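# Six arms sort coloured blocks onto matching tiles

## Task

Place every block on a tile that matches its colour, resting flat with one full face on the tile and no tile holding more than one block. It only counts if each block stays put without a robot holding it. At the end, open the grippers and move the arms away.

## Robot and tools

Robots: six identical i2rt Big YAM arms named arm1 to arm6. Each has six revolute joints, a two-finger gripper and a wrist camera. With joints 1 and 6 at 0 and the hand level and pointing forward, the wrist camera rides on top of the hand looking toward the fingertips. The hand reaches roughly 1.0 m out from the joint 1 axis. Two fixed room cameras, room_a and room_b, look down on the area. Nothing in the state tells you when two arms touch.

Frame: one shared scene frame, origin on the floor, +z upward. The hand point is midway between the fingertips; the hand z axis runs along the fingers and the fingers close along its y axis. Arm foot poses are not printed, so infer where each arm sits from images and camera calibration. Camera calibration lines give OpenCV-style K, distortion and a 4x4 world-to-camera transform in metres; wrist cameras are fisheye 504x504, room cameras 672x504. Real cameras can be off by up to a couple of degrees and several millimetres, and wrist camera poses inherit joint reading errors.

Tool execute_actions: argument "actions" is a list with exactly one action object or empty. The action is keyed by arm name; under each arm goes "joints", an object keyed by joint name. Every value is an absolute target, not an offset. Units and ranges: joint1_rad -2.879 to 2.879 (base yaw, positive is counter-clockwise seen from above, 0 faces the way the foot faces); joint2_rad 0 to 3.141 (shoulder, 0 has upper arm pointing back roughly level, positive raises it up then forward); joint3_rad 0 to 3.019 (elbow, 0 is fully folded, positive opens); joint4_rad -1.692 to 1.57 (hand pitch, positive tilts fingers up); joint5_rad -1.57 to 1.57 (hand sideways swing, positive toward the arm's right); joint6_rad -2.094 to 2.094 (hand roll, positive clockwise viewed from behind the hand); gripper_m 0 to 0.093 metres of fingertip gap. Tolerances for counting as reached: ±0.045, ±0.14, ±0.09, ±0.055, ±0.03, ±0.035 rad and ±0.003 m. You may name any subset of arms and joints; omitted ones may keep pushing toward earlier targets. All named motions start at once and may finish at different times; each joint moves at its own speed, so the hand can sweep a wide arc. An action runs at most 15 s. An unknown key or out-of-range value rejects the whole call and nothing moves. Optional "cameras" lists which images to return (arm1_cam_wrist ... arm6_cam_wrist, room_a, room_b, or all); null or omitted gives all, an empty list gives none.

Tool wait: "seconds" 0 to 10; commands nothing, returns state and images.

Tool zoom_image: "camera" name and "region" [x0, y0, x1, y1] in pixels of that camera's most recent full image, top-left origin, at most 504x504.

Tool finished_scene: "scene" is the number of the current scene. It is final; the result reports success and gives the next task if any. Before calling it, blocks must be resting on their own, grippers open, arms clear. Replying without any tool call ends everything.

Result lines: joint_positions per arm; joint torques in joint order (offset, scaled, noisy, nonzero even unloaded; friction can mimic or hide load). joint_status tells how each commanded motion ended: reached; off_target (stopped short and may still push); contact_stop or time_out (target dropped, joint holds where it stopped, though a timed-out joint may keep a target within 0.375, 0.375, 0.113, 0.225, 0.075, 0.3 rad of its position and keep pushing); not_followed, shown with a "joint command not followed" line and a cause, meaning the self/inter-arm collision check held back that arm's joint targets (gripper still acts) and may retry them on later actions. on_its_own lists what the call did not command; "held at" is the target being held, not the position. A "pictures" line names returned images in order. A stop in one call cancels later motion calls in the same reply. To relieve a pushing joint, command its reported position. Tiny target changes may not move a joint. Loaded joints sag.

Heat: holding loads heats motors, even while you are thinking. A MOTOR HOT line appears from 85 °C; at 100 °C that arm and gripper go limp and fall (OVER-TEMPERATURE FAULT, joints show limit_stop_at_motor_heat; resend targets afterwards). Some heat carries into the next scene.

Timing: the simulation runs while you compose replies; arms hold their last command meanwhile. Faster robot motion is better.

Avoid: arms pressing or colliding hard (may end the run; the clearance check ignores fingers, gripper housings and wrist cameras and can react late); arms pushing steadily into the table or blocks; dropping, slamming or knocking blocks; anything leaving the work area or reaching the floor. Loose objects may occasionally get nudged by something else, so recheck before finishing.

Each tool is called after "Emit:" as a command line: name --argument value for each argument, lists and objects as JSON in quotes; but a table of rows of numbers goes row by row, as --pt "numbers of a row", without its own name.

## Session

Emit:
execute_actions --actions '[]'

Scene clock: 0.00 s.
Joint torques (N m, as the arm reports them, + toward a larger angle): no reading
arm1.joint_positions: joint1_rad=-0.715 joint2_rad=+0.584 joint3_rad=+1.626 joint4_rad=-1.586 joint5_rad=+0.045 joint6_rad=-0.267 gripper_m=+0.094
arm1.joint_status: not commanded
arm1.hand: x=-0.5822 y=-0.0779 z=+1.2846 quat_wxyz=(-0.276, -0.544, -0.684, +0.399) (m; scene frame)
arm2.joint_positions: joint1_rad=-0.066 joint2_rad=+0.396 joint3_rad=+1.652 joint4_rad=-1.542 joint5_rad=+0.149 joint6_rad=+0.463 gripper_m=+0.094
arm2.joint_status: not commanded
arm2.hand: x=-0.1195 y=+1.2582 z=+1.3467 quat_wxyz=(-0.216, +0.561, -0.563, -0.566) (m; scene frame)
arm3.joint_positions: joint1_rad=-0.696 joint2_rad=+0.569 joint3_rad=+1.544 joint4_rad=-1.490 joint5_rad=-0.197 joint6_rad=+0.416 gripper_m=+0.094
arm3.joint_status: not commanded
arm3.hand: x=+0.3672 y=-0.8028 z=+1.2789 quat_wxyz=(-0.460, -0.077, -0.858, -0.213) (m; scene frame)
arm4.joint_positions: joint1_rad=+0.174 joint2_rad=+0.583 joint3_rad=+1.489 joint4_rad=-1.224 joint5_rad=+0.237 joint6_rad=+0.684 gripper_m=+0.095
arm4.joint_status: not commanded
arm4.hand: x=-1.7793 y=-0.3899 z=+1.2793 quat_wxyz=(-0.467, -0.773, -0.241, +0.356) (m; scene frame)
arm5.joint_positions: joint1_rad=-0.701 joint2_rad=+0.636 joint3_rad=+1.684 joint4_rad=-1.283 joint5_rad=-0.197 joint6_rad=+0.689 gripper_m=+0.094
arm5.joint_status: not commanded
arm5.hand: x=+1.1514 y=+1.4109 z=+1.3422 quat_wxyz=(-0.449, +0.023, -0.781, -0.433) (m; scene frame)
arm6.joint_positions: joint1_rad=+0.117 joint2_rad=+0.618 joint3_rad=+1.376 joint4_rad=-1.582 joint5_rad=-0.088 joint6_rad=+0.408 gripper_m=+0.094
arm6.joint_status: not commanded
arm6.hand: x=+1.3100 y=-1.3859 z=+1.1615 quat_wxyz=(-0.288, +0.163, -0.916, -0.229) (m; scene frame)
pictures: arm1_cam_wrist, arm2_cam_wrist, arm3_cam_wrist, arm4_cam_wrist, arm5_cam_wrist, arm6_cam_wrist, room_a, room_b
Images, in order (width x height): arm1_cam_wrist 504x504, arm2_cam_wrist 504x504, arm3_cam_wrist 504x504, arm4_cam_wrist 504x504, arm5_cam_wrist 504x504, arm6_cam_wrist 504x504, room_a 672x504, room_b 672x504.

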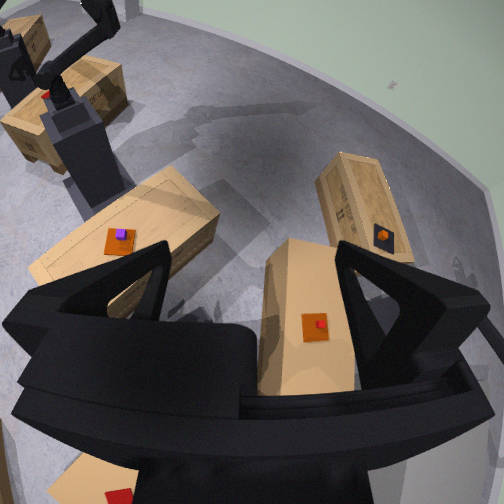

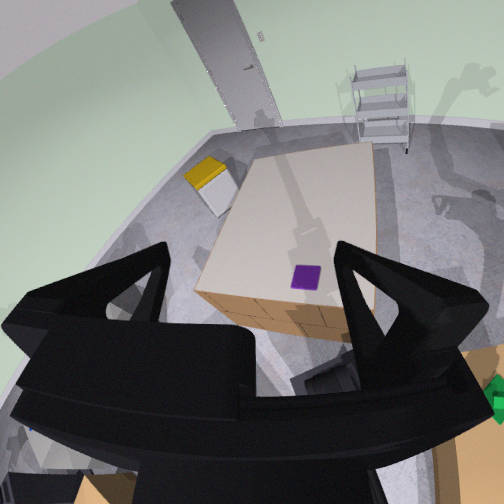

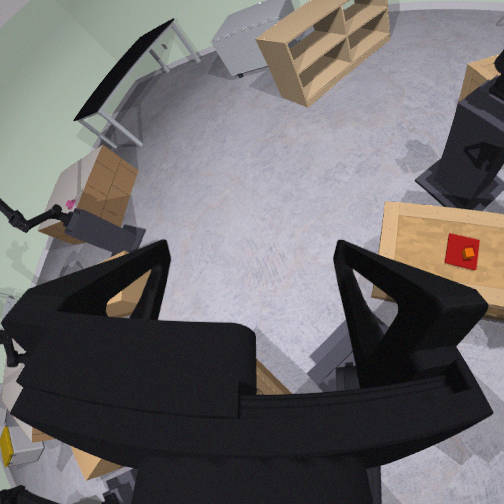

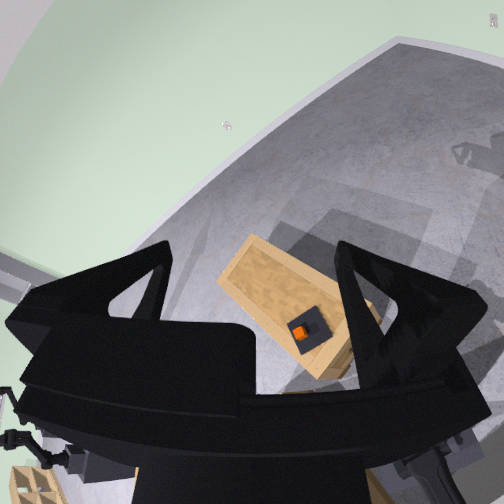

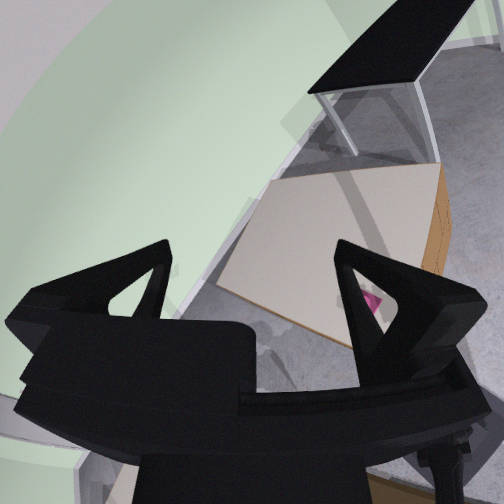

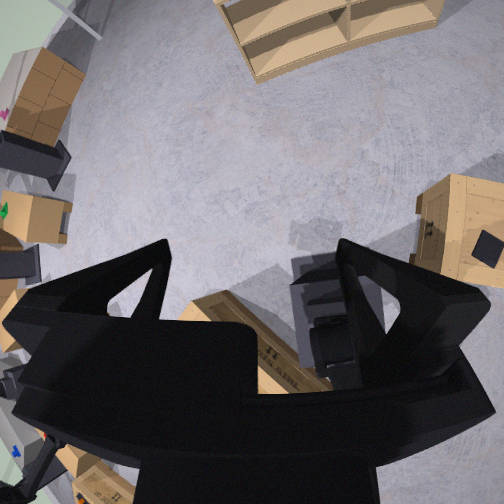

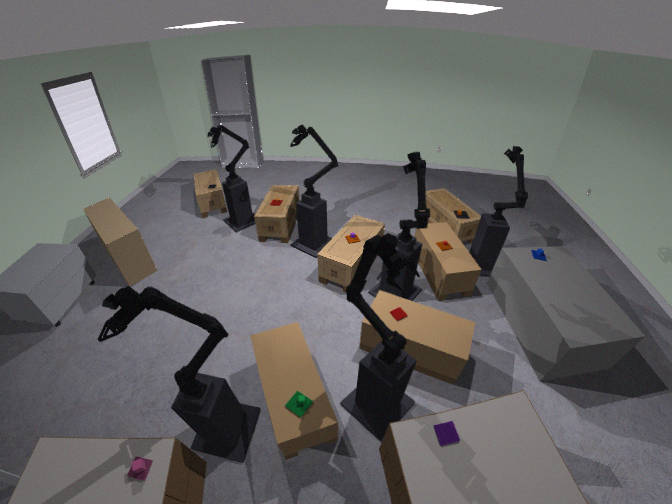

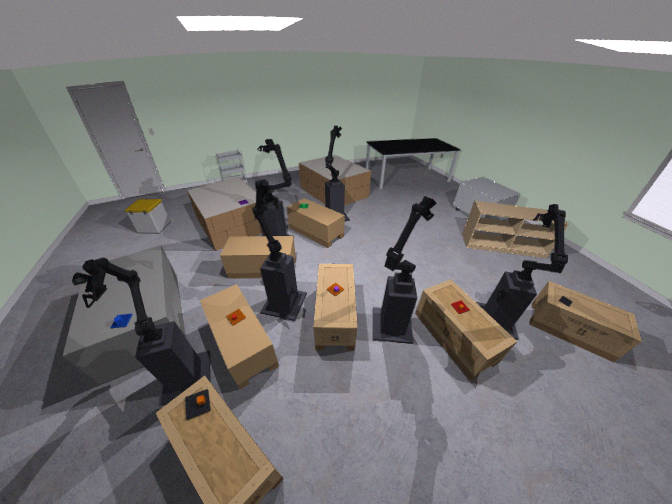

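Emit:
zoom_image --camera "room_b" --region '[60, 230, 380, 470]'

Emit:
zoom_image --camera "room_b" --region '[360, 200, 660, 400]'

Emit:
zoom_image --camera "room_a" --region '[290, 180, 610, 420]'

Emit:
zoom_image --camera "room_a" --region '[90, 280, 490, 504]'

Emit:
execute_actions --actions '[{"arm1":{"joints":{"joint1_rad":0,"joint2_rad":1.2,"joint3_rad":1.2,"joint4_rad":-1.57,"joint5_rad":0,"joint6_rad":0}},"arm2":{"joints":{"joint1_rad":0,"joint2_rad":1.0,"joint3_rad":1.0,"joint4_rad":-1.57,"joint5_rad":0,"joint6_rad":0}},"arm3":{"joints":{"joint1_rad":-0.7,"joint2_rad":1.2,"joint3_rad":1.2,"joint4_rad":-1.57,"joint5_rad":0,"joint6_rad":0}},"arm4":{"joints":{"joint1_rad":0.17,"joint2_rad":1.2,"joint3_rad":1.2,"joint4_rad":-1.57,"joint5_rad":0,"joint6_rad":0}}}]'

Region (60, 230, 380, 470) of room_b's 672x504 image, scaled by 1.575, with more detail than that image has; it fills the top 378 rows of this view, and the rest is white.

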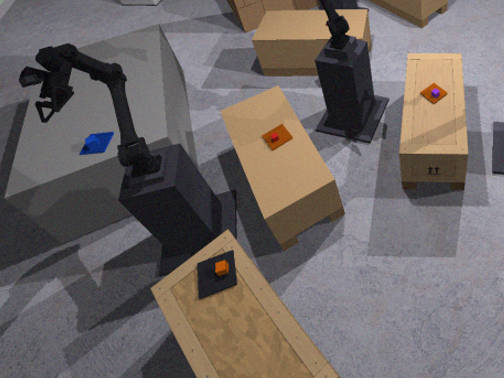

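Region (360, 200, 660, 400) of room_b's 672x504 image, scaled by 1.680, with more detail than that image has.

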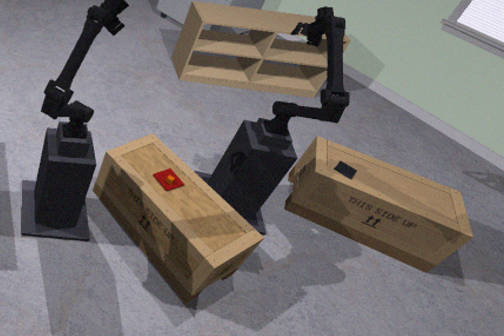

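Region (290, 180, 610, 420) of room_a's 672x504 image, scaled by 1.575, with more detail than that image has; it fills the top 378 rows of this view, and the rest is white.

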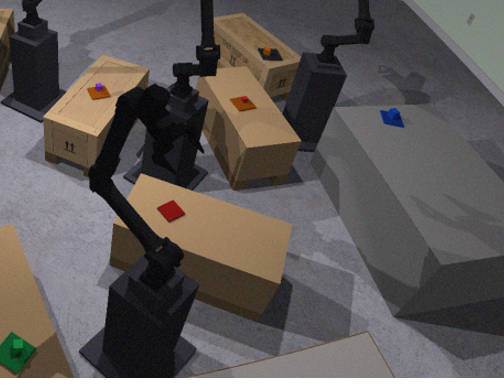

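Region (90, 280, 490, 504) of room_a's 672x504 image, scaled by 1.260, with more detail than that image has; it fills the top 282 rows of this view, and the rest is white.

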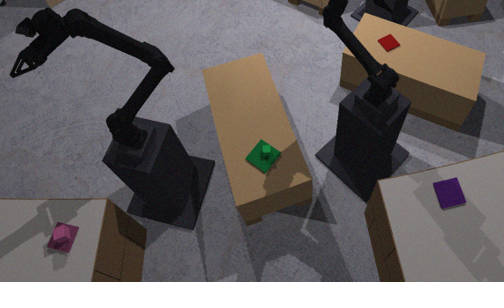

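Scene clock: 7.20 s.
Joint torques (N m, as the arm reports them, + toward a larger angle): arm1=[  1.36 -10.48   9.5    0.75   0.05   0.2 ] | arm2=[ 1.41 -1.7  10.04  0.34 -0.16 -0.12] | arm3=[-1.19 -8.98 12.08 -0.82  0.12 -0.09] | arm4=[ -2.06 -10.06  10.84   0.43  -0.23  -0.25] | arm5=[ 0.71  4.55  7.25  1.75 -0.08 -0.09] | arm6=[ 0.44  2.44  7.86  1.53  0.01 -0.03]
arm1.joint_positions: joint1_rad=-0.003 joint2_rad=+1.207 joint3_rad=+1.182 joint4_rad=-1.573 joint5_rad=+0.001 joint6_rad=-0.012 gripper_m=+0.094
arm1.joint_status: all done
arm1.hand: x=-0.3625 y=-0.1765 z=+0.9383 quat_wxyz=(+0.015, -0.417, -0.909, -0.012) (m; scene frame)
arm2.joint_positions: joint1_rad=-0.011 joint2_rad=+1.001 joint3_rad=+1.000 joint4_rad=-1.558 joint5_rad=+0.003 joint6_rad=+0.015 gripper_m=+0.094
arm2.joint_status: all done
arm2.hand: x=-0.2685 y=+1.4168 z=+0.9564 quat_wxyz=(-0.008, +0.887, -0.461, -0.011) (m; scene frame)
arm3.joint_positions: joint1_rad=-0.696 joint2_rad=+1.210 joint3_rad=+1.175 joint4_rad=-1.557 joint5_rad=-0.004 joint6_rad=+0.011 gripper_m=+0.094
arm3.joint_status: all done
arm3.hand: x=+0.5325 y=-0.8166 z=+0.9398 quat_wxyz=(+0.012, +0.055, -0.998, +0.000) (m; scene frame)
arm4.joint_positions: joint1_rad=+0.174 joint2_rad=+1.208 joint3_rad=+1.174 joint4_rad=-1.561 joint5_rad=+0.005 joint6_rad=+0.007 gripper_m=+0.095
arm4.joint_status: all done
arm4.hand: x=-1.7479 y=-0.5108 z=+0.9083 quat_wxyz=(+0.007, -0.745, -0.667, -0.013) (m; scene frame)
arm5.joint_positions: joint1_rad=-0.701 joint2_rad=+0.636 joint3_rad=+1.684 joint4_rad=-1.283 joint5_rad=-0.197 joint6_rad=+0.689 gripper_m=+0.094
arm5.joint_status: not commanded
arm5.hand: x=+1.1514 y=+1.4109 z=+1.3422 quat_wxyz=(-0.449, +0.023, -0.781, -0.433) (m; scene frame)
arm6.joint_positions: joint1_rad=+0.117 joint2_rad=+0.618 joint3_rad=+1.376 joint4_rad=-1.582 joint5_rad=-0.088 joint6_rad=+0.408 gripper_m=+0.094
arm6.joint_status: not commanded
arm6.hand: x=+1.3100 y=-1.3859 z=+1.1615 quat_wxyz=(-0.288, +0.163, -0.916, -0.229) (m; scene frame)
pictures: arm1_cam_wrist, arm2_cam_wrist, arm3_cam_wrist, arm4_cam_wrist, arm5_cam_wrist, arm6_cam_wrist, room_a, room_b
camera_calibration (this result's frames):
arm1_cam_wrist: T_world_to_cam=[[-0.753609, -0.65667, -0.0293149, -0.361515], [-0.534672, 0.58644, 0.608452, -0.655795], [-0.38236, 0.474208, -0.793049, 0.813244], [0, 0, 0, 1]] pos_world=[-0.312124, -0.238459, 1.03336]
arm2_cam_wrist: T_world_to_cam=[[0.820669, 0.571384, 0.00477852, -0.595156], [0.471961, -0.682536, 0.55803, 0.567095], [0.322111, -0.455703, -0.829807, 1.65501], [0, 0, 0, 1]] pos_world=[-0.312317, 1.48132, 1.05973]
arm3_cam_wrist: T_world_to_cam=[[0.128606, -0.991622, -0.012098, -0.867445], [-0.789089, -0.109713, 0.604402, -0.234676], [-0.600666, -0.0681837, -0.796587, 1.13508], [0, 0, 0, 1]] pos_world=[0.608181, -0.808531, 1.03553]
arm4_cam_wrist: T_world_to_cam=[[-0.99397, 0.10802, -0.0188368, -1.66249], [0.0738577, 0.786537, 0.613111, -0.01896], [0.0810438, 0.608023, -0.789772, 1.29119], [0, 0, 0, 1]] pos_world=[-1.75571, -0.59058, 1.00006]
Images, in order (width x height): arm1_cam_wrist 504x504, arm2_cam_wrist 504x504, arm3_cam_wrist 504x504, arm4_cam_wrist 504x504, arm5_cam_wrist 504x504, arm6_cam_wrist 504x504, room_a 672x504, room_b 672x504.

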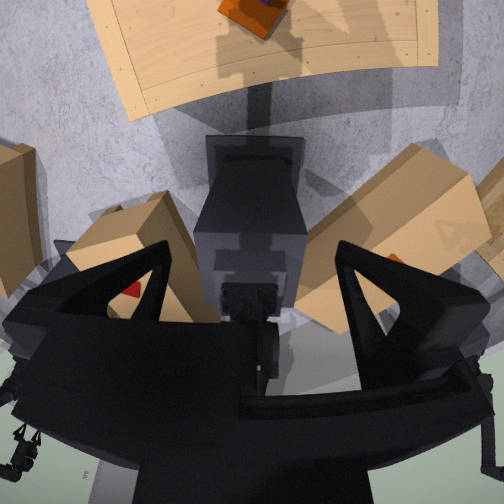

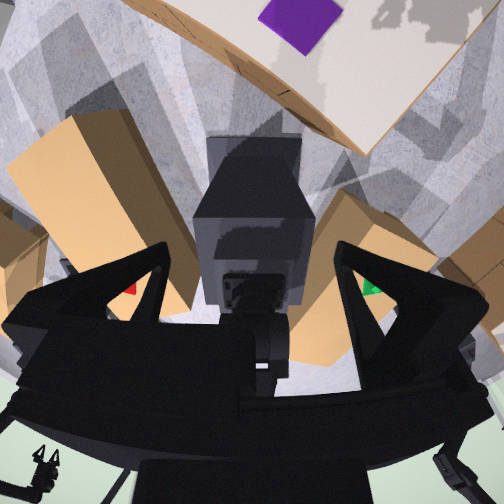

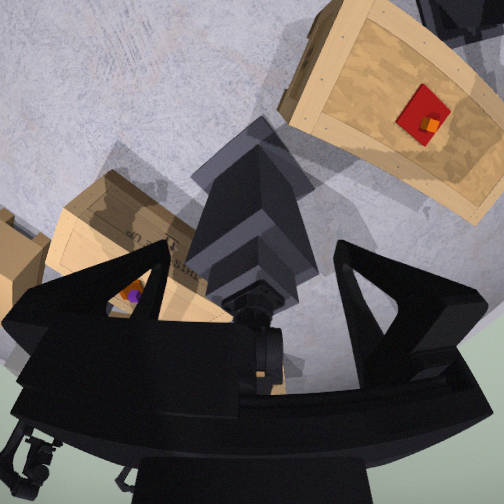

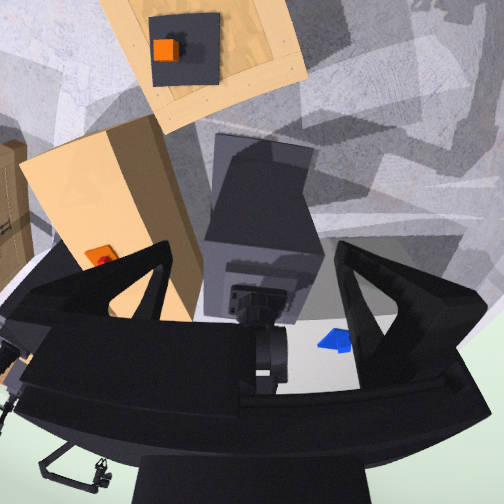

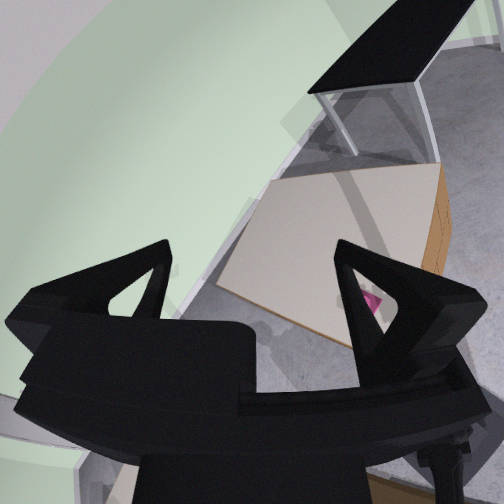

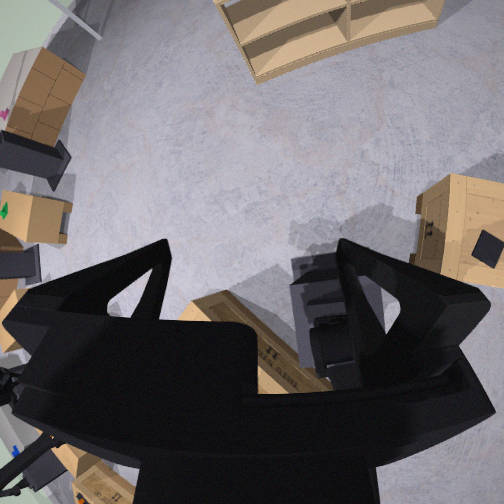

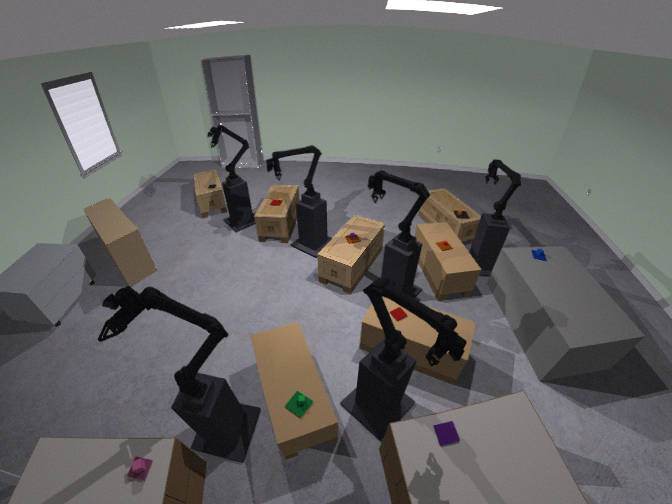

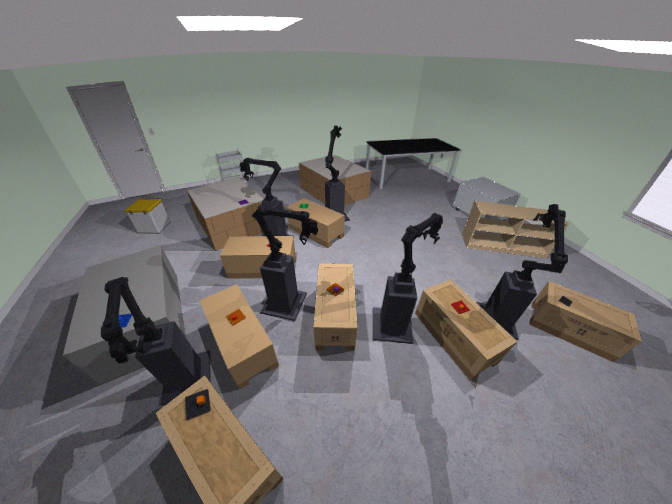

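Emit:
execute_actions --actions '[{"arm1":{"joints":{"joint1_rad":-1.5}},"arm2":{"joints":{"joint4_rad":-0.8}},"arm3":{"joints":{"joint1_rad":-1.3,"joint3_rad":0.7,"joint4_rad":-1.07}},"arm4":{"joints":{"joint2_rad":1.8,"joint3_rad":1.8}}}]' --cameras '[]'

Emit:
execute_actions --actions '[{"arm1":{"joints":{"joint2_rad":1.8,"joint3_rad":1.2,"joint4_rad":-0.75}},"arm2":{"joints":{"joint1_rad":1.5}},"arm3":{"joints":{"joint2_rad":1.8,"joint3_rad":1.2,"joint4_rad":-0.75}},"arm4":{"joints":{"joint1_rad":0.5,"joint3_rad":1.2,"joint4_rad":-0.75}}}]' --cameras '["arm1_cam_wrist","arm2_cam_wrist","arm3_cam_wrist","arm4_cam_wrist"]'

Scene clock: 13.90 s.
Joint torques (N m, as the arm reports them, + toward a larger angle): arm1=[  0.7  -10.47   9.51   0.72   0.06   0.17] | arm2=[ 1.37 -3.18 11.29  2.62 -0.16 -0.13] | arm3=[-1.34 -6.81  8.95  0.35  0.01 -0.08] | arm4=[ -1.97 -20.07  12.72   0.62  -0.21  -0.24] | arm5=[ 0.95  4.53  7.29  1.74 -0.07 -0.09] | arm6=[ 0.14  2.27  7.89  1.61  0.   -0.02]
arm1.joint_positions: joint1_rad=-1.495 joint2_rad=+1.207 joint3_rad=+1.182 joint4_rad=-1.573 joint5_rad=+0.001 joint6_rad=-0.010 gripper_m=+0.094
arm1.joint_status: all done
arm1.hand: x=-0.8038 y=-0.1547 z=+0.9380 quat_wxyz=(+0.012, -0.923, -0.384, -0.016) (m; scene frame)
arm2.joint_positions: joint1_rad=-0.011 joint2_rad=+1.001 joint3_rad=+1.000 joint4_rad=-0.822 joint5_rad=+0.003 joint6_rad=+0.015 gripper_m=+0.094
arm2.joint_status: all done
arm2.hand: x=-0.3645 y=+1.5491 z=+1.0244 quat_wxyz=(-0.168, +0.823, -0.428, -0.332) (m; scene frame)
arm3.joint_positions: joint1_rad=-1.294 joint2_rad=+1.202 joint3_rad=+0.694 joint4_rad=-1.085 joint5_rad=-0.002 joint6_rad=+0.009 gripper_m=+0.094
arm3.joint_status: all done
arm3.hand: x=+0.4518 y=-0.9843 z=+0.7674 quat_wxyz=(+0.012, -0.241, -0.970, -0.002) (m; scene frame)
arm4.joint_positions: joint1_rad=+0.174 joint2_rad=+1.816 joint3_rad=+1.752 joint4_rad=-1.569 joint5_rad=+0.005 joint6_rad=+0.007 gripper_m=+0.095
arm4.joint_status: all done
arm4.hand: x=-1.7699 y=-0.7284 z=+0.8687 quat_wxyz=(+0.020, -0.744, -0.667, -0.027) (m; scene frame)
arm5.joint_positions: joint1_rad=-0.701 joint2_rad=+0.636 joint3_rad=+1.684 joint4_rad=-1.283 joint5_rad=-0.197 joint6_rad=+0.689 gripper_m=+0.094
arm5.joint_status: not commanded
arm5.hand: x=+1.1514 y=+1.4109 z=+1.3422 quat_wxyz=(-0.449, +0.023, -0.781, -0.433) (m; scene frame)
arm6.joint_positions: joint1_rad=+0.117 joint2_rad=+0.618 joint3_rad=+1.376 joint4_rad=-1.582 joint5_rad=-0.088 joint6_rad=+0.408 gripper_m=+0.094
arm6.joint_status: not commanded
arm6.hand: x=+1.3100 y=-1.3859 z=+1.1615 quat_wxyz=(-0.288, +0.163, -0.916, -0.229) (m; scene frame)
pictures: none
No camera images: the call's "cameras" was empty. Leave "cameras" out to get every camera's image.

Scene clock: 15.63 s.
Joint torques (N m, as the arm reports them, + toward a larger angle): arm1=[  0.5  -19.96   8.34   1.69   0.07   0.18] | arm2=[ 1.55 -3.04 11.24  2.49 -0.02 -0.11] | arm3=[ -1.4  -16.34  11.62   0.49   0.01  -0.08] | arm4=[ -1.3  -17.83   8.23   1.59   0.02  -0.23] | arm5=[ 0.79  4.64  7.28  1.74 -0.08 -0.09] | arm6=[ 0.48  2.66  7.9   1.56 -0.02 -0.04]
arm1.joint_positions: joint1_rad=-1.495 joint2_rad=+1.805 joint3_rad=+1.182 joint4_rad=-0.769 joint5_rad=+0.001 joint6_rad=-0.010 gripper_m=+0.094
arm1.joint_status: all done
arm1.hand: x=-0.9490 y=-0.2944 z=+0.7006 quat_wxyz=(-0.027, -0.920, -0.383, +0.080) (m; scene frame)
arm2.joint_positions: joint1_rad=+1.492 joint2_rad=+1.001 joint3_rad=+1.000 joint4_rad=-0.818 joint5_rad=+0.000 joint6_rad=+0.013 gripper_m=+0.094
arm2.joint_status: all done
arm2.hand: x=-0.4765 y=+0.9798 z=+1.0190 quat_wxyz=(+0.097, +0.895, +0.254, -0.355) (m; scene frame)
arm3.joint_positions: joint1_rad=-1.294 joint2_rad=+1.810 joint3_rad=+1.162 joint4_rad=-0.760 joint5_rad=-0.002 joint6_rad=+0.009 gripper_m=+0.094
arm3.joint_status: all done
arm3.hand: x=+0.6692 y=-1.0972 z=+0.6996 quat_wxyz=(-0.078, -0.240, -0.967, +0.020) (m; scene frame)
arm4.joint_positions: joint1_rad=+0.498 joint2_rad=+1.812 joint3_rad=+1.191 joint4_rad=-0.763 joint5_rad=-0.001 joint6_rad=+0.004 gripper_m=+0.095
arm4.joint_status: all done
arm4.hand: x=-1.5939 y=-0.7067 z=+0.6777 quat_wxyz=(-0.077, -0.625, -0.775, +0.052) (m; scene frame)
arm5.joint_positions: joint1_rad=-0.701 joint2_rad=+0.636 joint3_rad=+1.684 joint4_rad=-1.283 joint5_rad=-0.197 joint6_rad=+0.689 gripper_m=+0.094
arm5.joint_status: not commanded
arm5.hand: x=+1.1514 y=+1.4109 z=+1.3422 quat_wxyz=(-0.449, +0.023, -0.781, -0.433) (m; scene frame)
arm6.joint_positions: joint1_rad=+0.117 joint2_rad=+0.618 joint3_rad=+1.376 joint4_rad=-1.582 joint5_rad=-0.088 joint6_rad=+0.408 gripper_m=+0.094
arm6.joint_status: not commanded
arm6.hand: x=+1.3100 y=-1.3859 z=+1.1615 quat_wxyz=(-0.288, +0.163, -0.916, -0.229) (m; scene frame)
pictures: arm1_cam_wrist, arm2_cam_wrist, arm3_cam_wrist, arm4_cam_wrist
camera_calibration (this result's frames):
arm1_cam_wrist: T_world_to_cam=[[-0.715964, 0.698117, -0.00542004, -0.470073], [0.626966, 0.64637, 0.434878, 0.486063], [0.307099, 0.307959, -0.900473, 1.13703], [0, 0, 0, 1]] pos_world=[-0.99048, -0.336168, 0.809934]
arm2_cam_wrist: T_world_to_cam=[[-0.519416, 0.85451, 0.00431978, -1.09059], [0.846571, 0.515265, -0.133489, 0.0416201], [-0.116294, -0.0656795, -0.991041, 1.14798], [0, 0, 0, 1]] pos_world=[-0.468201, 0.985874, 1.14796]
arm3_cam_wrist: T_world_to_cam=[[-0.448949, -0.893536, -0.00618521, -0.67618], [-0.800389, 0.399051, 0.447365, 0.66332], [-0.397269, 0.205795, -0.89433, 1.2396], [0, 0, 0, 1]] pos_world=[0.719799, -1.12399, 0.807684]
arm4_cam_wrist: T_world_to_cam=[[-0.975512, -0.218418, -0.0258726, -1.68915], [-0.208063, 0.878264, 0.430538, 0.00430377], [-0.0713142, 0.425378, -0.902202, 0.919917], [0, 0, 0, 1]] pos_world=[-1.58129, -0.764033, 0.784395]
Images, in order (width x height): arm1_cam_wrist 504x504, arm2_cam_wrist 504x504, arm3_cam_wrist 504x504, arm4_cam_wrist 504x504.

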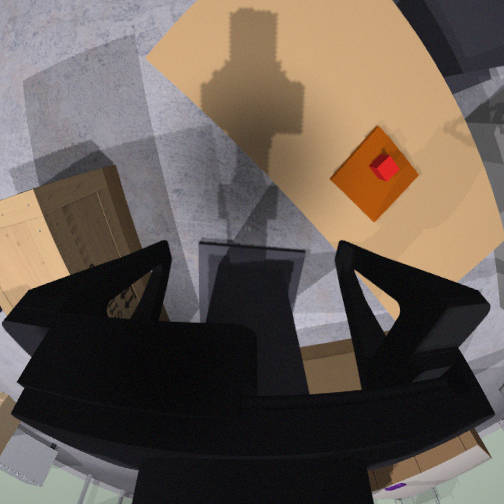

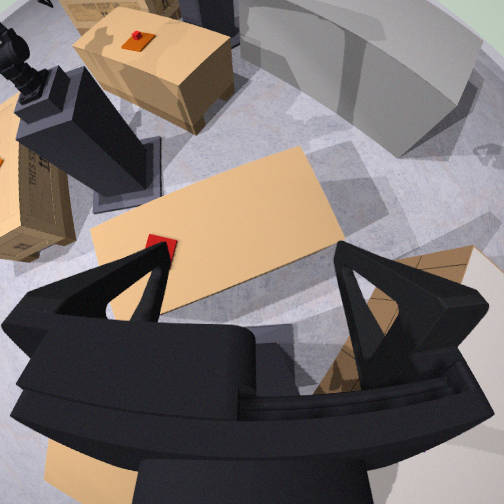

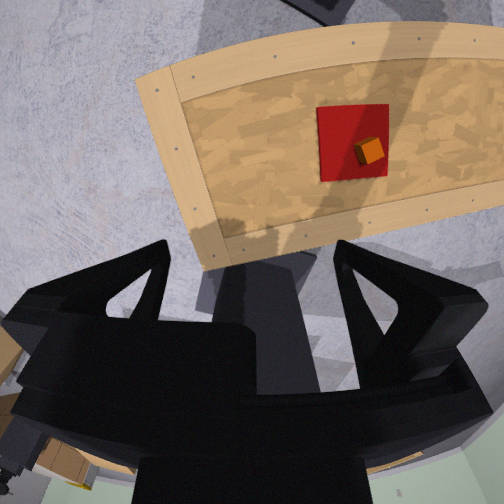

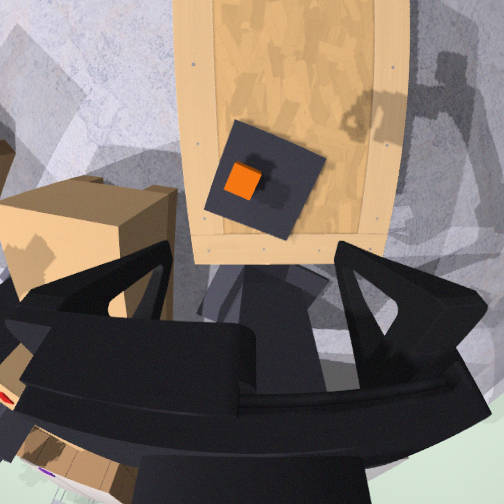

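Emit:
execute_actions --actions '[{"arm1":{"joints":{"joint1_rad":-1.944,"joint2_rad":2.41,"joint3_rad":1.68,"joint4_rad":-0.8,"joint6_rad":0.33}},"arm2":{"joints":{"joint2_rad":0.8}},"arm3":{"joints":{"joint1_rad":-1.643,"joint2_rad":2.40,"joint3_rad":1.63,"joint4_rad":-0.753,"joint6_rad":-0.7}},"arm4":{"joints":{"joint1_rad":0.556,"joint2_rad":2.18,"joint3_rad":1.35,"joint4_rad":-0.69,"joint6_rad":0.4}}}]' --cameras '["arm1_cam_wrist","arm3_cam_wrist","arm4_cam_wrist"]'

Scene clock: 37.47 s.
Joint torques (N m, as the arm reports them, + toward a larger angle): arm1=[  0.44 -28.5    8.75   0.21   0.07   0.19] | arm2=[ 1.25  0.03 11.21  2.66 -0.03 -0.11] | arm3=[ -0.73 -22.54   9.41  -0.12  -0.14  -0.09] | arm4=[ -1.77 -20.49   7.47   0.81   0.07  -0.1 ] | arm5=[ 0.75  4.7   7.29  1.73 -0.08 -0.08] | arm6=[ 0.32  2.57  7.94  1.54  0.   -0.01]
arm1.joint_positions: joint1_rad=-1.943 joint2_rad=+2.422 joint3_rad=+1.641 joint4_rad=-0.787 joint5_rad=+0.001 joint6_rad=+0.318 gripper_m=+0.094
arm1.joint_status: all done
arm1.hand: x=-1.1606 y=-0.1213 z=+0.4984 quat_wxyz=(+0.008, -1.000, -0.006, +0.000) (m; scene frame)
arm2.joint_positions: joint1_rad=+1.492 joint2_rad=+0.795 joint3_rad=+1.000 joint4_rad=-0.818 joint5_rad=+0.000 joint6_rad=+0.013 gripper_m=+0.094
arm2.joint_status: all done
arm2.hand: x=-0.4380 y=+1.0025 z=+1.0979 quat_wxyz=(+0.124, +0.853, +0.243, -0.445) (m; scene frame)
arm3.joint_positions: joint1_rad=-1.641 joint2_rad=+2.420 joint3_rad=+1.597 joint4_rad=-0.755 joint5_rad=+0.000 joint6_rad=-0.689 gripper_m=+0.094
arm3.joint_status: all done
arm3.hand: x=+0.6184 y=-1.3051 z=+0.4951 quat_wxyz=(+0.004, -0.068, -0.998, -0.001) (m; scene frame)
arm4.joint_positions: joint1_rad=+0.560 joint2_rad=+2.193 joint3_rad=+1.330 joint4_rad=-0.690 joint5_rad=-0.001 joint6_rad=+0.393 gripper_m=+0.095
arm4.joint_status: all done
arm4.hand: x=-1.5552 y=-0.7133 z=+0.5227 quat_wxyz=(-0.011, -0.745, -0.667, -0.002) (m; scene frame)
arm5.joint_positions: joint1_rad=-0.701 joint2_rad=+0.636 joint3_rad=+1.684 joint4_rad=-1.283 joint5_rad=-0.197 joint6_rad=+0.689 gripper_m=+0.094
arm5.joint_status: not commanded
arm5.hand: x=+1.1514 y=+1.4109 z=+1.3422 quat_wxyz=(-0.449, +0.023, -0.781, -0.433) (m; scene frame)
arm6.joint_positions: joint1_rad=+0.117 joint2_rad=+0.618 joint3_rad=+1.376 joint4_rad=-1.582 joint5_rad=-0.088 joint6_rad=+0.408 gripper_m=+0.094
arm6.joint_status: not commanded
arm6.hand: x=+1.3100 y=-1.3859 z=+1.1615 quat_wxyz=(-0.288, +0.163, -0.916, -0.229) (m; scene frame)
pictures: arm1_cam_wrist, arm3_cam_wrist, arm4_cam_wrist
camera_calibration (this result's frames):
arm1_cam_wrist: T_world_to_cam=[[-0.018923, 0.999815, -0.00337542, 0.100988], [0.815533, 0.017388, 0.578449, 0.665723], [0.578401, 0.00819322, -0.815711, 1.20284], [0, 0, 0, 1]] pos_world=[-1.23673, -0.1224, 0.596422]
arm3_cam_wrist: T_world_to_cam=[[-0.115812, -0.993204, -0.0115404, -1.21948], [-0.801293, 0.086556, 0.591977, 0.318239], [-0.586955, 0.0778053, -0.805872, 0.985769], [0, 0, 0, 1]] pos_world=[0.692374, -1.31544, 0.59194]
arm4_cam_wrist: T_world_to_cam=[[-0.993698, 0.107597, -0.0314254, -1.44966], [0.0694983, 0.811361, 0.5804, 0.39054], [0.0879463, 0.574558, -0.813725, 1.0935], [0, 0, 0, 1]] pos_world=[-1.56383, -0.789168, 0.617581]
Images, in order (width x height): arm1_cam_wrist 504x504, arm3_cam_wrist 504x504, arm4_cam_wrist 504x504.

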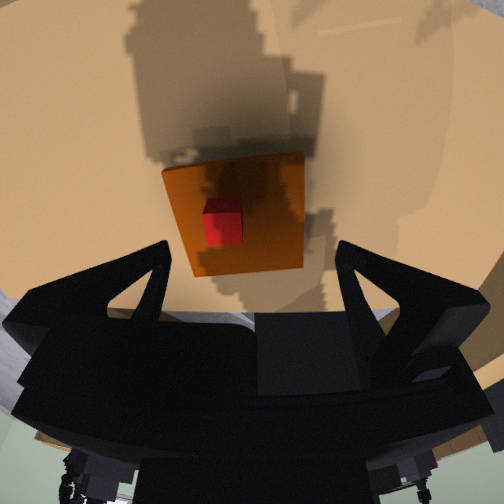

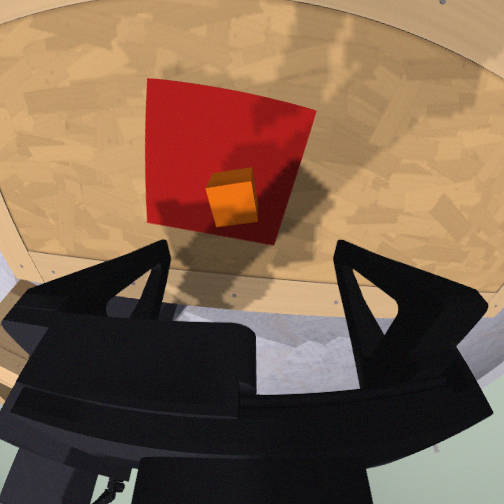

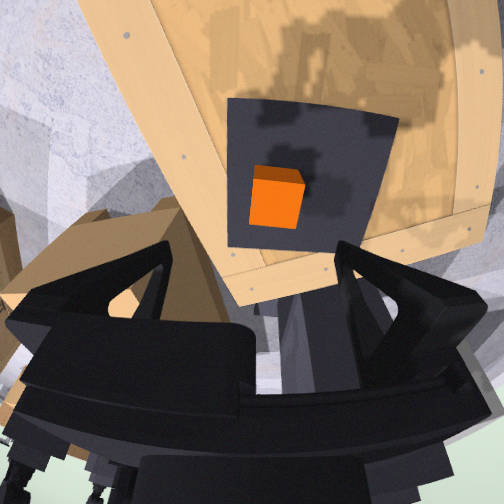

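Emit:
execute_actions --actions '[{"arm1":{"joints":{"joint1_rad":-1.888,"joint2_rad":2.535,"joint3_rad":1.635,"joint4_rad":-0.64}},"arm3":{"joints":{"joint1_rad":-1.625,"joint2_rad":2.535,"joint3_rad":1.635,"joint4_rad":-0.615,"joint6_rad":-0.8}},"arm4":{"joints":{"joint1_rad":0.538,"joint2_rad":2.355,"joint3_rad":1.37,"joint4_rad":-0.545,"joint6_rad":0.45}}}]' --cameras '["arm1_cam_wrist","arm3_cam_wrist","arm4_cam_wrist"]'

Scene clock: 48.93 s.
Joint torques (N m, as the arm reports them, + toward a larger angle): arm1=[  0.84 -26.01   5.32   1.25   0.09   0.18] | arm2=[ 1.15 -0.31 11.24  2.65 -0.01 -0.1 ] | arm3=[  0.03 -21.63   7.31   0.36  -0.14  -0.13] | arm4=[ -2.   -21.56   5.83   1.19   0.07  -0.12] | arm5=[ 0.86  4.57  7.27  1.73 -0.08 -0.09] | arm6=[ 0.3   2.66  8.    1.58  0.01 -0.05]
arm1.joint_positions: joint1_rad=-1.888 joint2_rad=+2.528 joint3_rad=+1.635 joint4_rad=-0.656 joint5_rad=+0.001 joint6_rad=+0.319 gripper_m=+0.094
arm1.joint_status: all done
arm1.hand: x=-1.1412 y=-0.1494 z=+0.4337 quat_wxyz=(+0.004, -0.999, -0.033, +0.009) (m; scene frame)
arm2.joint_positions: joint1_rad=+1.492 joint2_rad=+0.795 joint3_rad=+1.000 joint4_rad=-0.818 joint5_rad=+0.000 joint6_rad=+0.013 gripper_m=+0.094
arm2.joint_status: not commanded
arm2.hand: x=-0.4380 y=+1.0025 z=+1.0979 quat_wxyz=(+0.124, +0.853, +0.243, -0.445) (m; scene frame)
arm3.joint_positions: joint1_rad=-1.636 joint2_rad=+2.544 joint3_rad=+1.617 joint4_rad=-0.629 joint5_rad=+0.000 joint6_rad=-0.789 gripper_m=+0.094
arm3.joint_status: all done
arm3.hand: x=+0.6185 y=-1.3008 z=+0.4272 quat_wxyz=(-0.004, -0.015, -1.000, +0.007) (m; scene frame)
arm4.joint_positions: joint1_rad=+0.544 joint2_rad=+2.373 joint3_rad=+1.357 joint4_rad=-0.556 joint5_rad=-0.001 joint6_rad=+0.443 gripper_m=+0.095
arm4.joint_status: all done
arm4.hand: x=-1.5650 y=-0.7072 z=+0.4341 quat_wxyz=(-0.002, -0.767, -0.642, -0.006) (m; scene frame)
arm5.joint_positions: joint1_rad=-0.701 joint2_rad=+0.636 joint3_rad=+1.684 joint4_rad=-1.283 joint5_rad=-0.197 joint6_rad=+0.689 gripper_m=+0.094
arm5.joint_status: not commanded
arm5.hand: x=+1.1514 y=+1.4109 z=+1.3422 quat_wxyz=(-0.449, +0.023, -0.781, -0.433) (m; scene frame)
arm6.joint_positions: joint1_rad=+0.117 joint2_rad=+0.618 joint3_rad=+1.376 joint4_rad=-1.582 joint5_rad=-0.088 joint6_rad=+0.408 gripper_m=+0.094
arm6.joint_status: not commanded
arm6.hand: x=+1.3100 y=-1.3859 z=+1.1615 quat_wxyz=(-0.288, +0.163, -0.916, -0.229) (m; scene frame)
pictures: arm1_cam_wrist, arm3_cam_wrist, arm4_cam_wrist
camera_calibration (this result's frames):
arm1_cam_wrist: T_world_to_cam=[[-0.0737696, 0.997231, -0.00944477, 0.0689608], [0.823198, 0.0662361, 0.563877, 0.71021], [0.562941, 0.0338221, -0.825805, 1.12971], [0, 0, 0, 1]] pos_world=[-1.21551, -0.15402, 0.533096]
arm3_cam_wrist: T_world_to_cam=[[-0.0106483, -0.999938, 0.00340158, -1.29612], [-0.81476, 0.0106483, 0.579701, 0.272881], [-0.579701, 0.00340133, -0.814822, 0.833358], [0, 0, 0, 1]] pos_world=[0.691629, -1.30178, 0.525258]
arm4_cam_wrist: T_world_to_cam=[[-0.98447, 0.173944, -0.0237308, -1.40488], [0.12585, 0.793501, 0.595414, 0.506716], [0.122399, 0.58318, -0.803069, 1.07423], [0, 0, 0, 1]] pos_world=[-1.57832, -0.784178, 0.527636]
Images, in order (width x height): arm1_cam_wrist 504x504, arm3_cam_wrist 504x504, arm4_cam_wrist 504x504.

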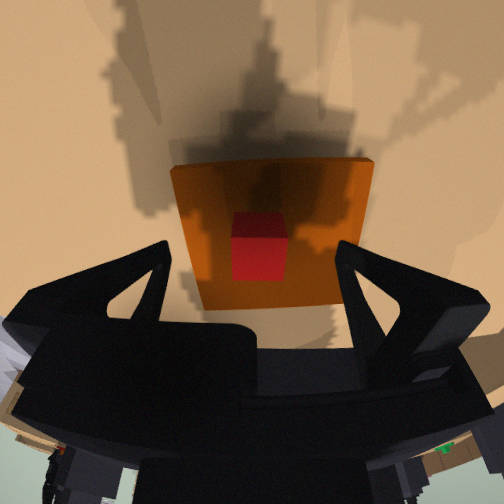

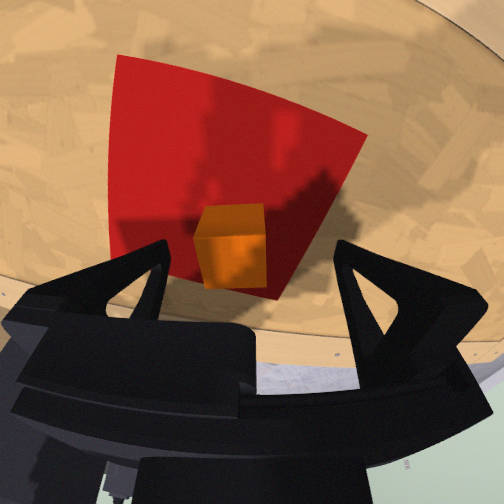

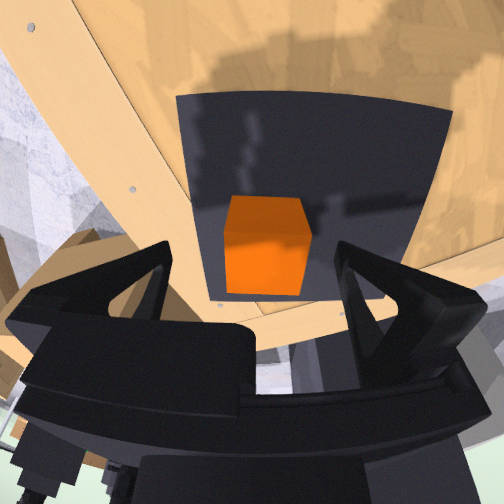

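Emit:
execute_actions --actions '[{"arm1":{"joints":{"joint1_rad":-1.885,"joint2_rad":2.595,"joint3_rad":1.615,"joint4_rad":-0.58}},"arm3":{"joints":{"joint1_rad":-1.615,"joint2_rad":2.552,"joint3_rad":1.592,"joint4_rad":-0.585}},"arm4":{"joints":{"joint2_rad":2.42,"joint3_rad":1.35,"joint4_rad":-0.475}}}]' --cameras '["arm1_cam_wrist","arm3_cam_wrist","arm4_cam_wrist"]'

Scene clock: 55.17 s.
Joint torques (N m, as the arm reports them, + toward a larger angle): arm1=[  1.02 -24.06   4.58   1.29   0.06   0.2 ] | arm2=[ 1.08 -0.25 11.2   2.66 -0.01 -0.11] | arm3=[ -0.26 -20.32   5.58   0.41  -0.14  -0.09] | arm4=[ -1.98 -20.34   4.71   1.12   0.06  -0.11] | arm5=[ 0.85  4.63  7.28  1.72 -0.07 -0.08] | arm6=[ 0.23  2.63  7.94  1.59 -0.02 -0.02]
arm1.joint_positions: joint1_rad=-1.888 joint2_rad=+2.573 joint3_rad=+1.620 joint4_rad=-0.597 joint5_rad=+0.001 joint6_rad=+0.319 gripper_m=+0.094
arm1.joint_status: all done
arm1.hand: x=-1.1303 y=-0.1446 z=+0.4037 quat_wxyz=(+0.004, -0.999, -0.033, +0.009) (m; scene frame)
arm2.joint_positions: joint1_rad=+1.492 joint2_rad=+0.795 joint3_rad=+1.000 joint4_rad=-0.818 joint5_rad=+0.000 joint6_rad=+0.013 gripper_m=+0.094
arm2.joint_status: not commanded
arm2.hand: x=-0.4380 y=+1.0025 z=+1.0979 quat_wxyz=(+0.124, +0.853, +0.243, -0.445) (m; scene frame)
arm3.joint_positions: joint1_rad=-1.623 joint2_rad=+2.544 joint3_rad=+1.590 joint4_rad=-0.601 joint5_rad=+0.000 joint6_rad=-0.790 gripper_m=+0.094
arm3.joint_status: all done
arm3.hand: x=+0.6186 y=-1.2903 z=+0.4213 quat_wxyz=(-0.005, -0.009, -1.000, +0.007) (m; scene frame)
arm4.joint_positions: joint1_rad=+0.544 joint2_rad=+2.420 joint3_rad=+1.346 joint4_rad=-0.486 joint5_rad=-0.001 joint6_rad=+0.443 gripper_m=+0.095
arm4.joint_status: all done
arm4.hand: x=-1.5664 y=-0.7010 z=+0.4077 quat_wxyz=(-0.008, -0.767, -0.642, -0.004) (m; scene frame)
arm5.joint_positions: joint1_rad=-0.701 joint2_rad=+0.636 joint3_rad=+1.684 joint4_rad=-1.283 joint5_rad=-0.197 joint6_rad=+0.689 gripper_m=+0.094
arm5.joint_status: not commanded
arm5.hand: x=+1.1514 y=+1.4109 z=+1.3422 quat_wxyz=(-0.449, +0.023, -0.781, -0.433) (m; scene frame)
arm6.joint_positions: joint1_rad=+0.117 joint2_rad=+0.618 joint3_rad=+1.376 joint4_rad=-1.582 joint5_rad=-0.088 joint6_rad=+0.408 gripper_m=+0.094
arm6.joint_status: not commanded
arm6.hand: x=+1.3100 y=-1.3859 z=+1.1615 quat_wxyz=(-0.288, +0.163, -0.916, -0.229) (m; scene frame)
pictures: arm1_cam_wrist, arm3_cam_wrist, arm4_cam_wrist
camera_calibration (this result's frames):
arm1_cam_wrist: T_world_to_cam=[[-0.0737367, 0.997237, -0.00897834, 0.064491], [0.822401, 0.0658967, 0.565079, 0.716358], [0.564109, 0.0342833, -0.824988, 1.09963], [0, 0, 0, 1]] pos_world=[-1.20469, -0.149218, 0.502966]
arm3_cam_wrist: T_world_to_cam=[[0.00194179, -0.999985, 0.00503104, -1.29411], [-0.815724, 0.00132621, 0.57844, 0.265427], [-0.578438, -0.00522715, -0.81571, 0.817016], [0, 0, 0, 1]] pos_world=[0.691621, -1.29017, 0.519424]
arm4_cam_wrist: T_world_to_cam=[[-0.984359, 0.173783, -0.0289378, -1.40576], [0.124074, 0.800442, 0.586429, 0.523418], [0.125074, 0.573666, -0.809484, 1.04965], [0, 0, 0, 1]] pos_world=[-1.58, -0.776819, 0.502051]
Images, in order (width x height): arm1_cam_wrist 504x504, arm3_cam_wrist 504x504, arm4_cam_wrist 504x504.

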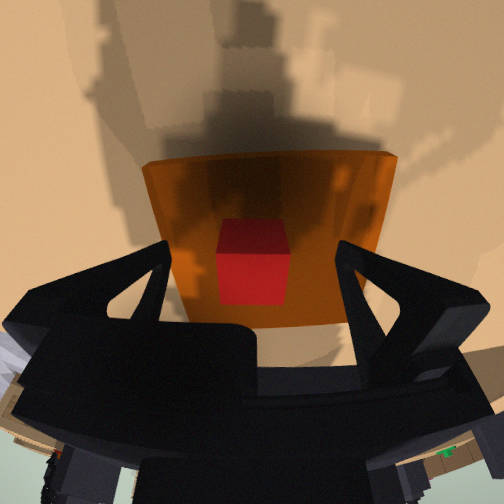

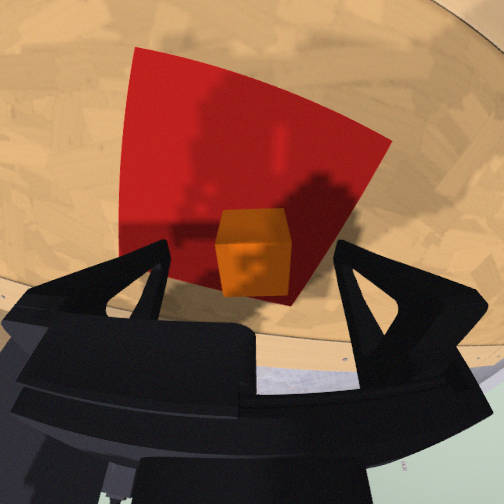

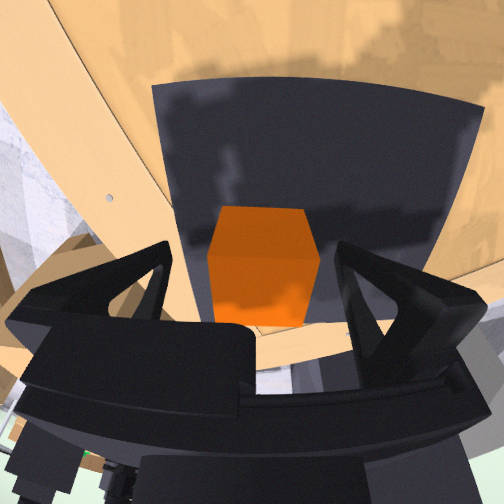

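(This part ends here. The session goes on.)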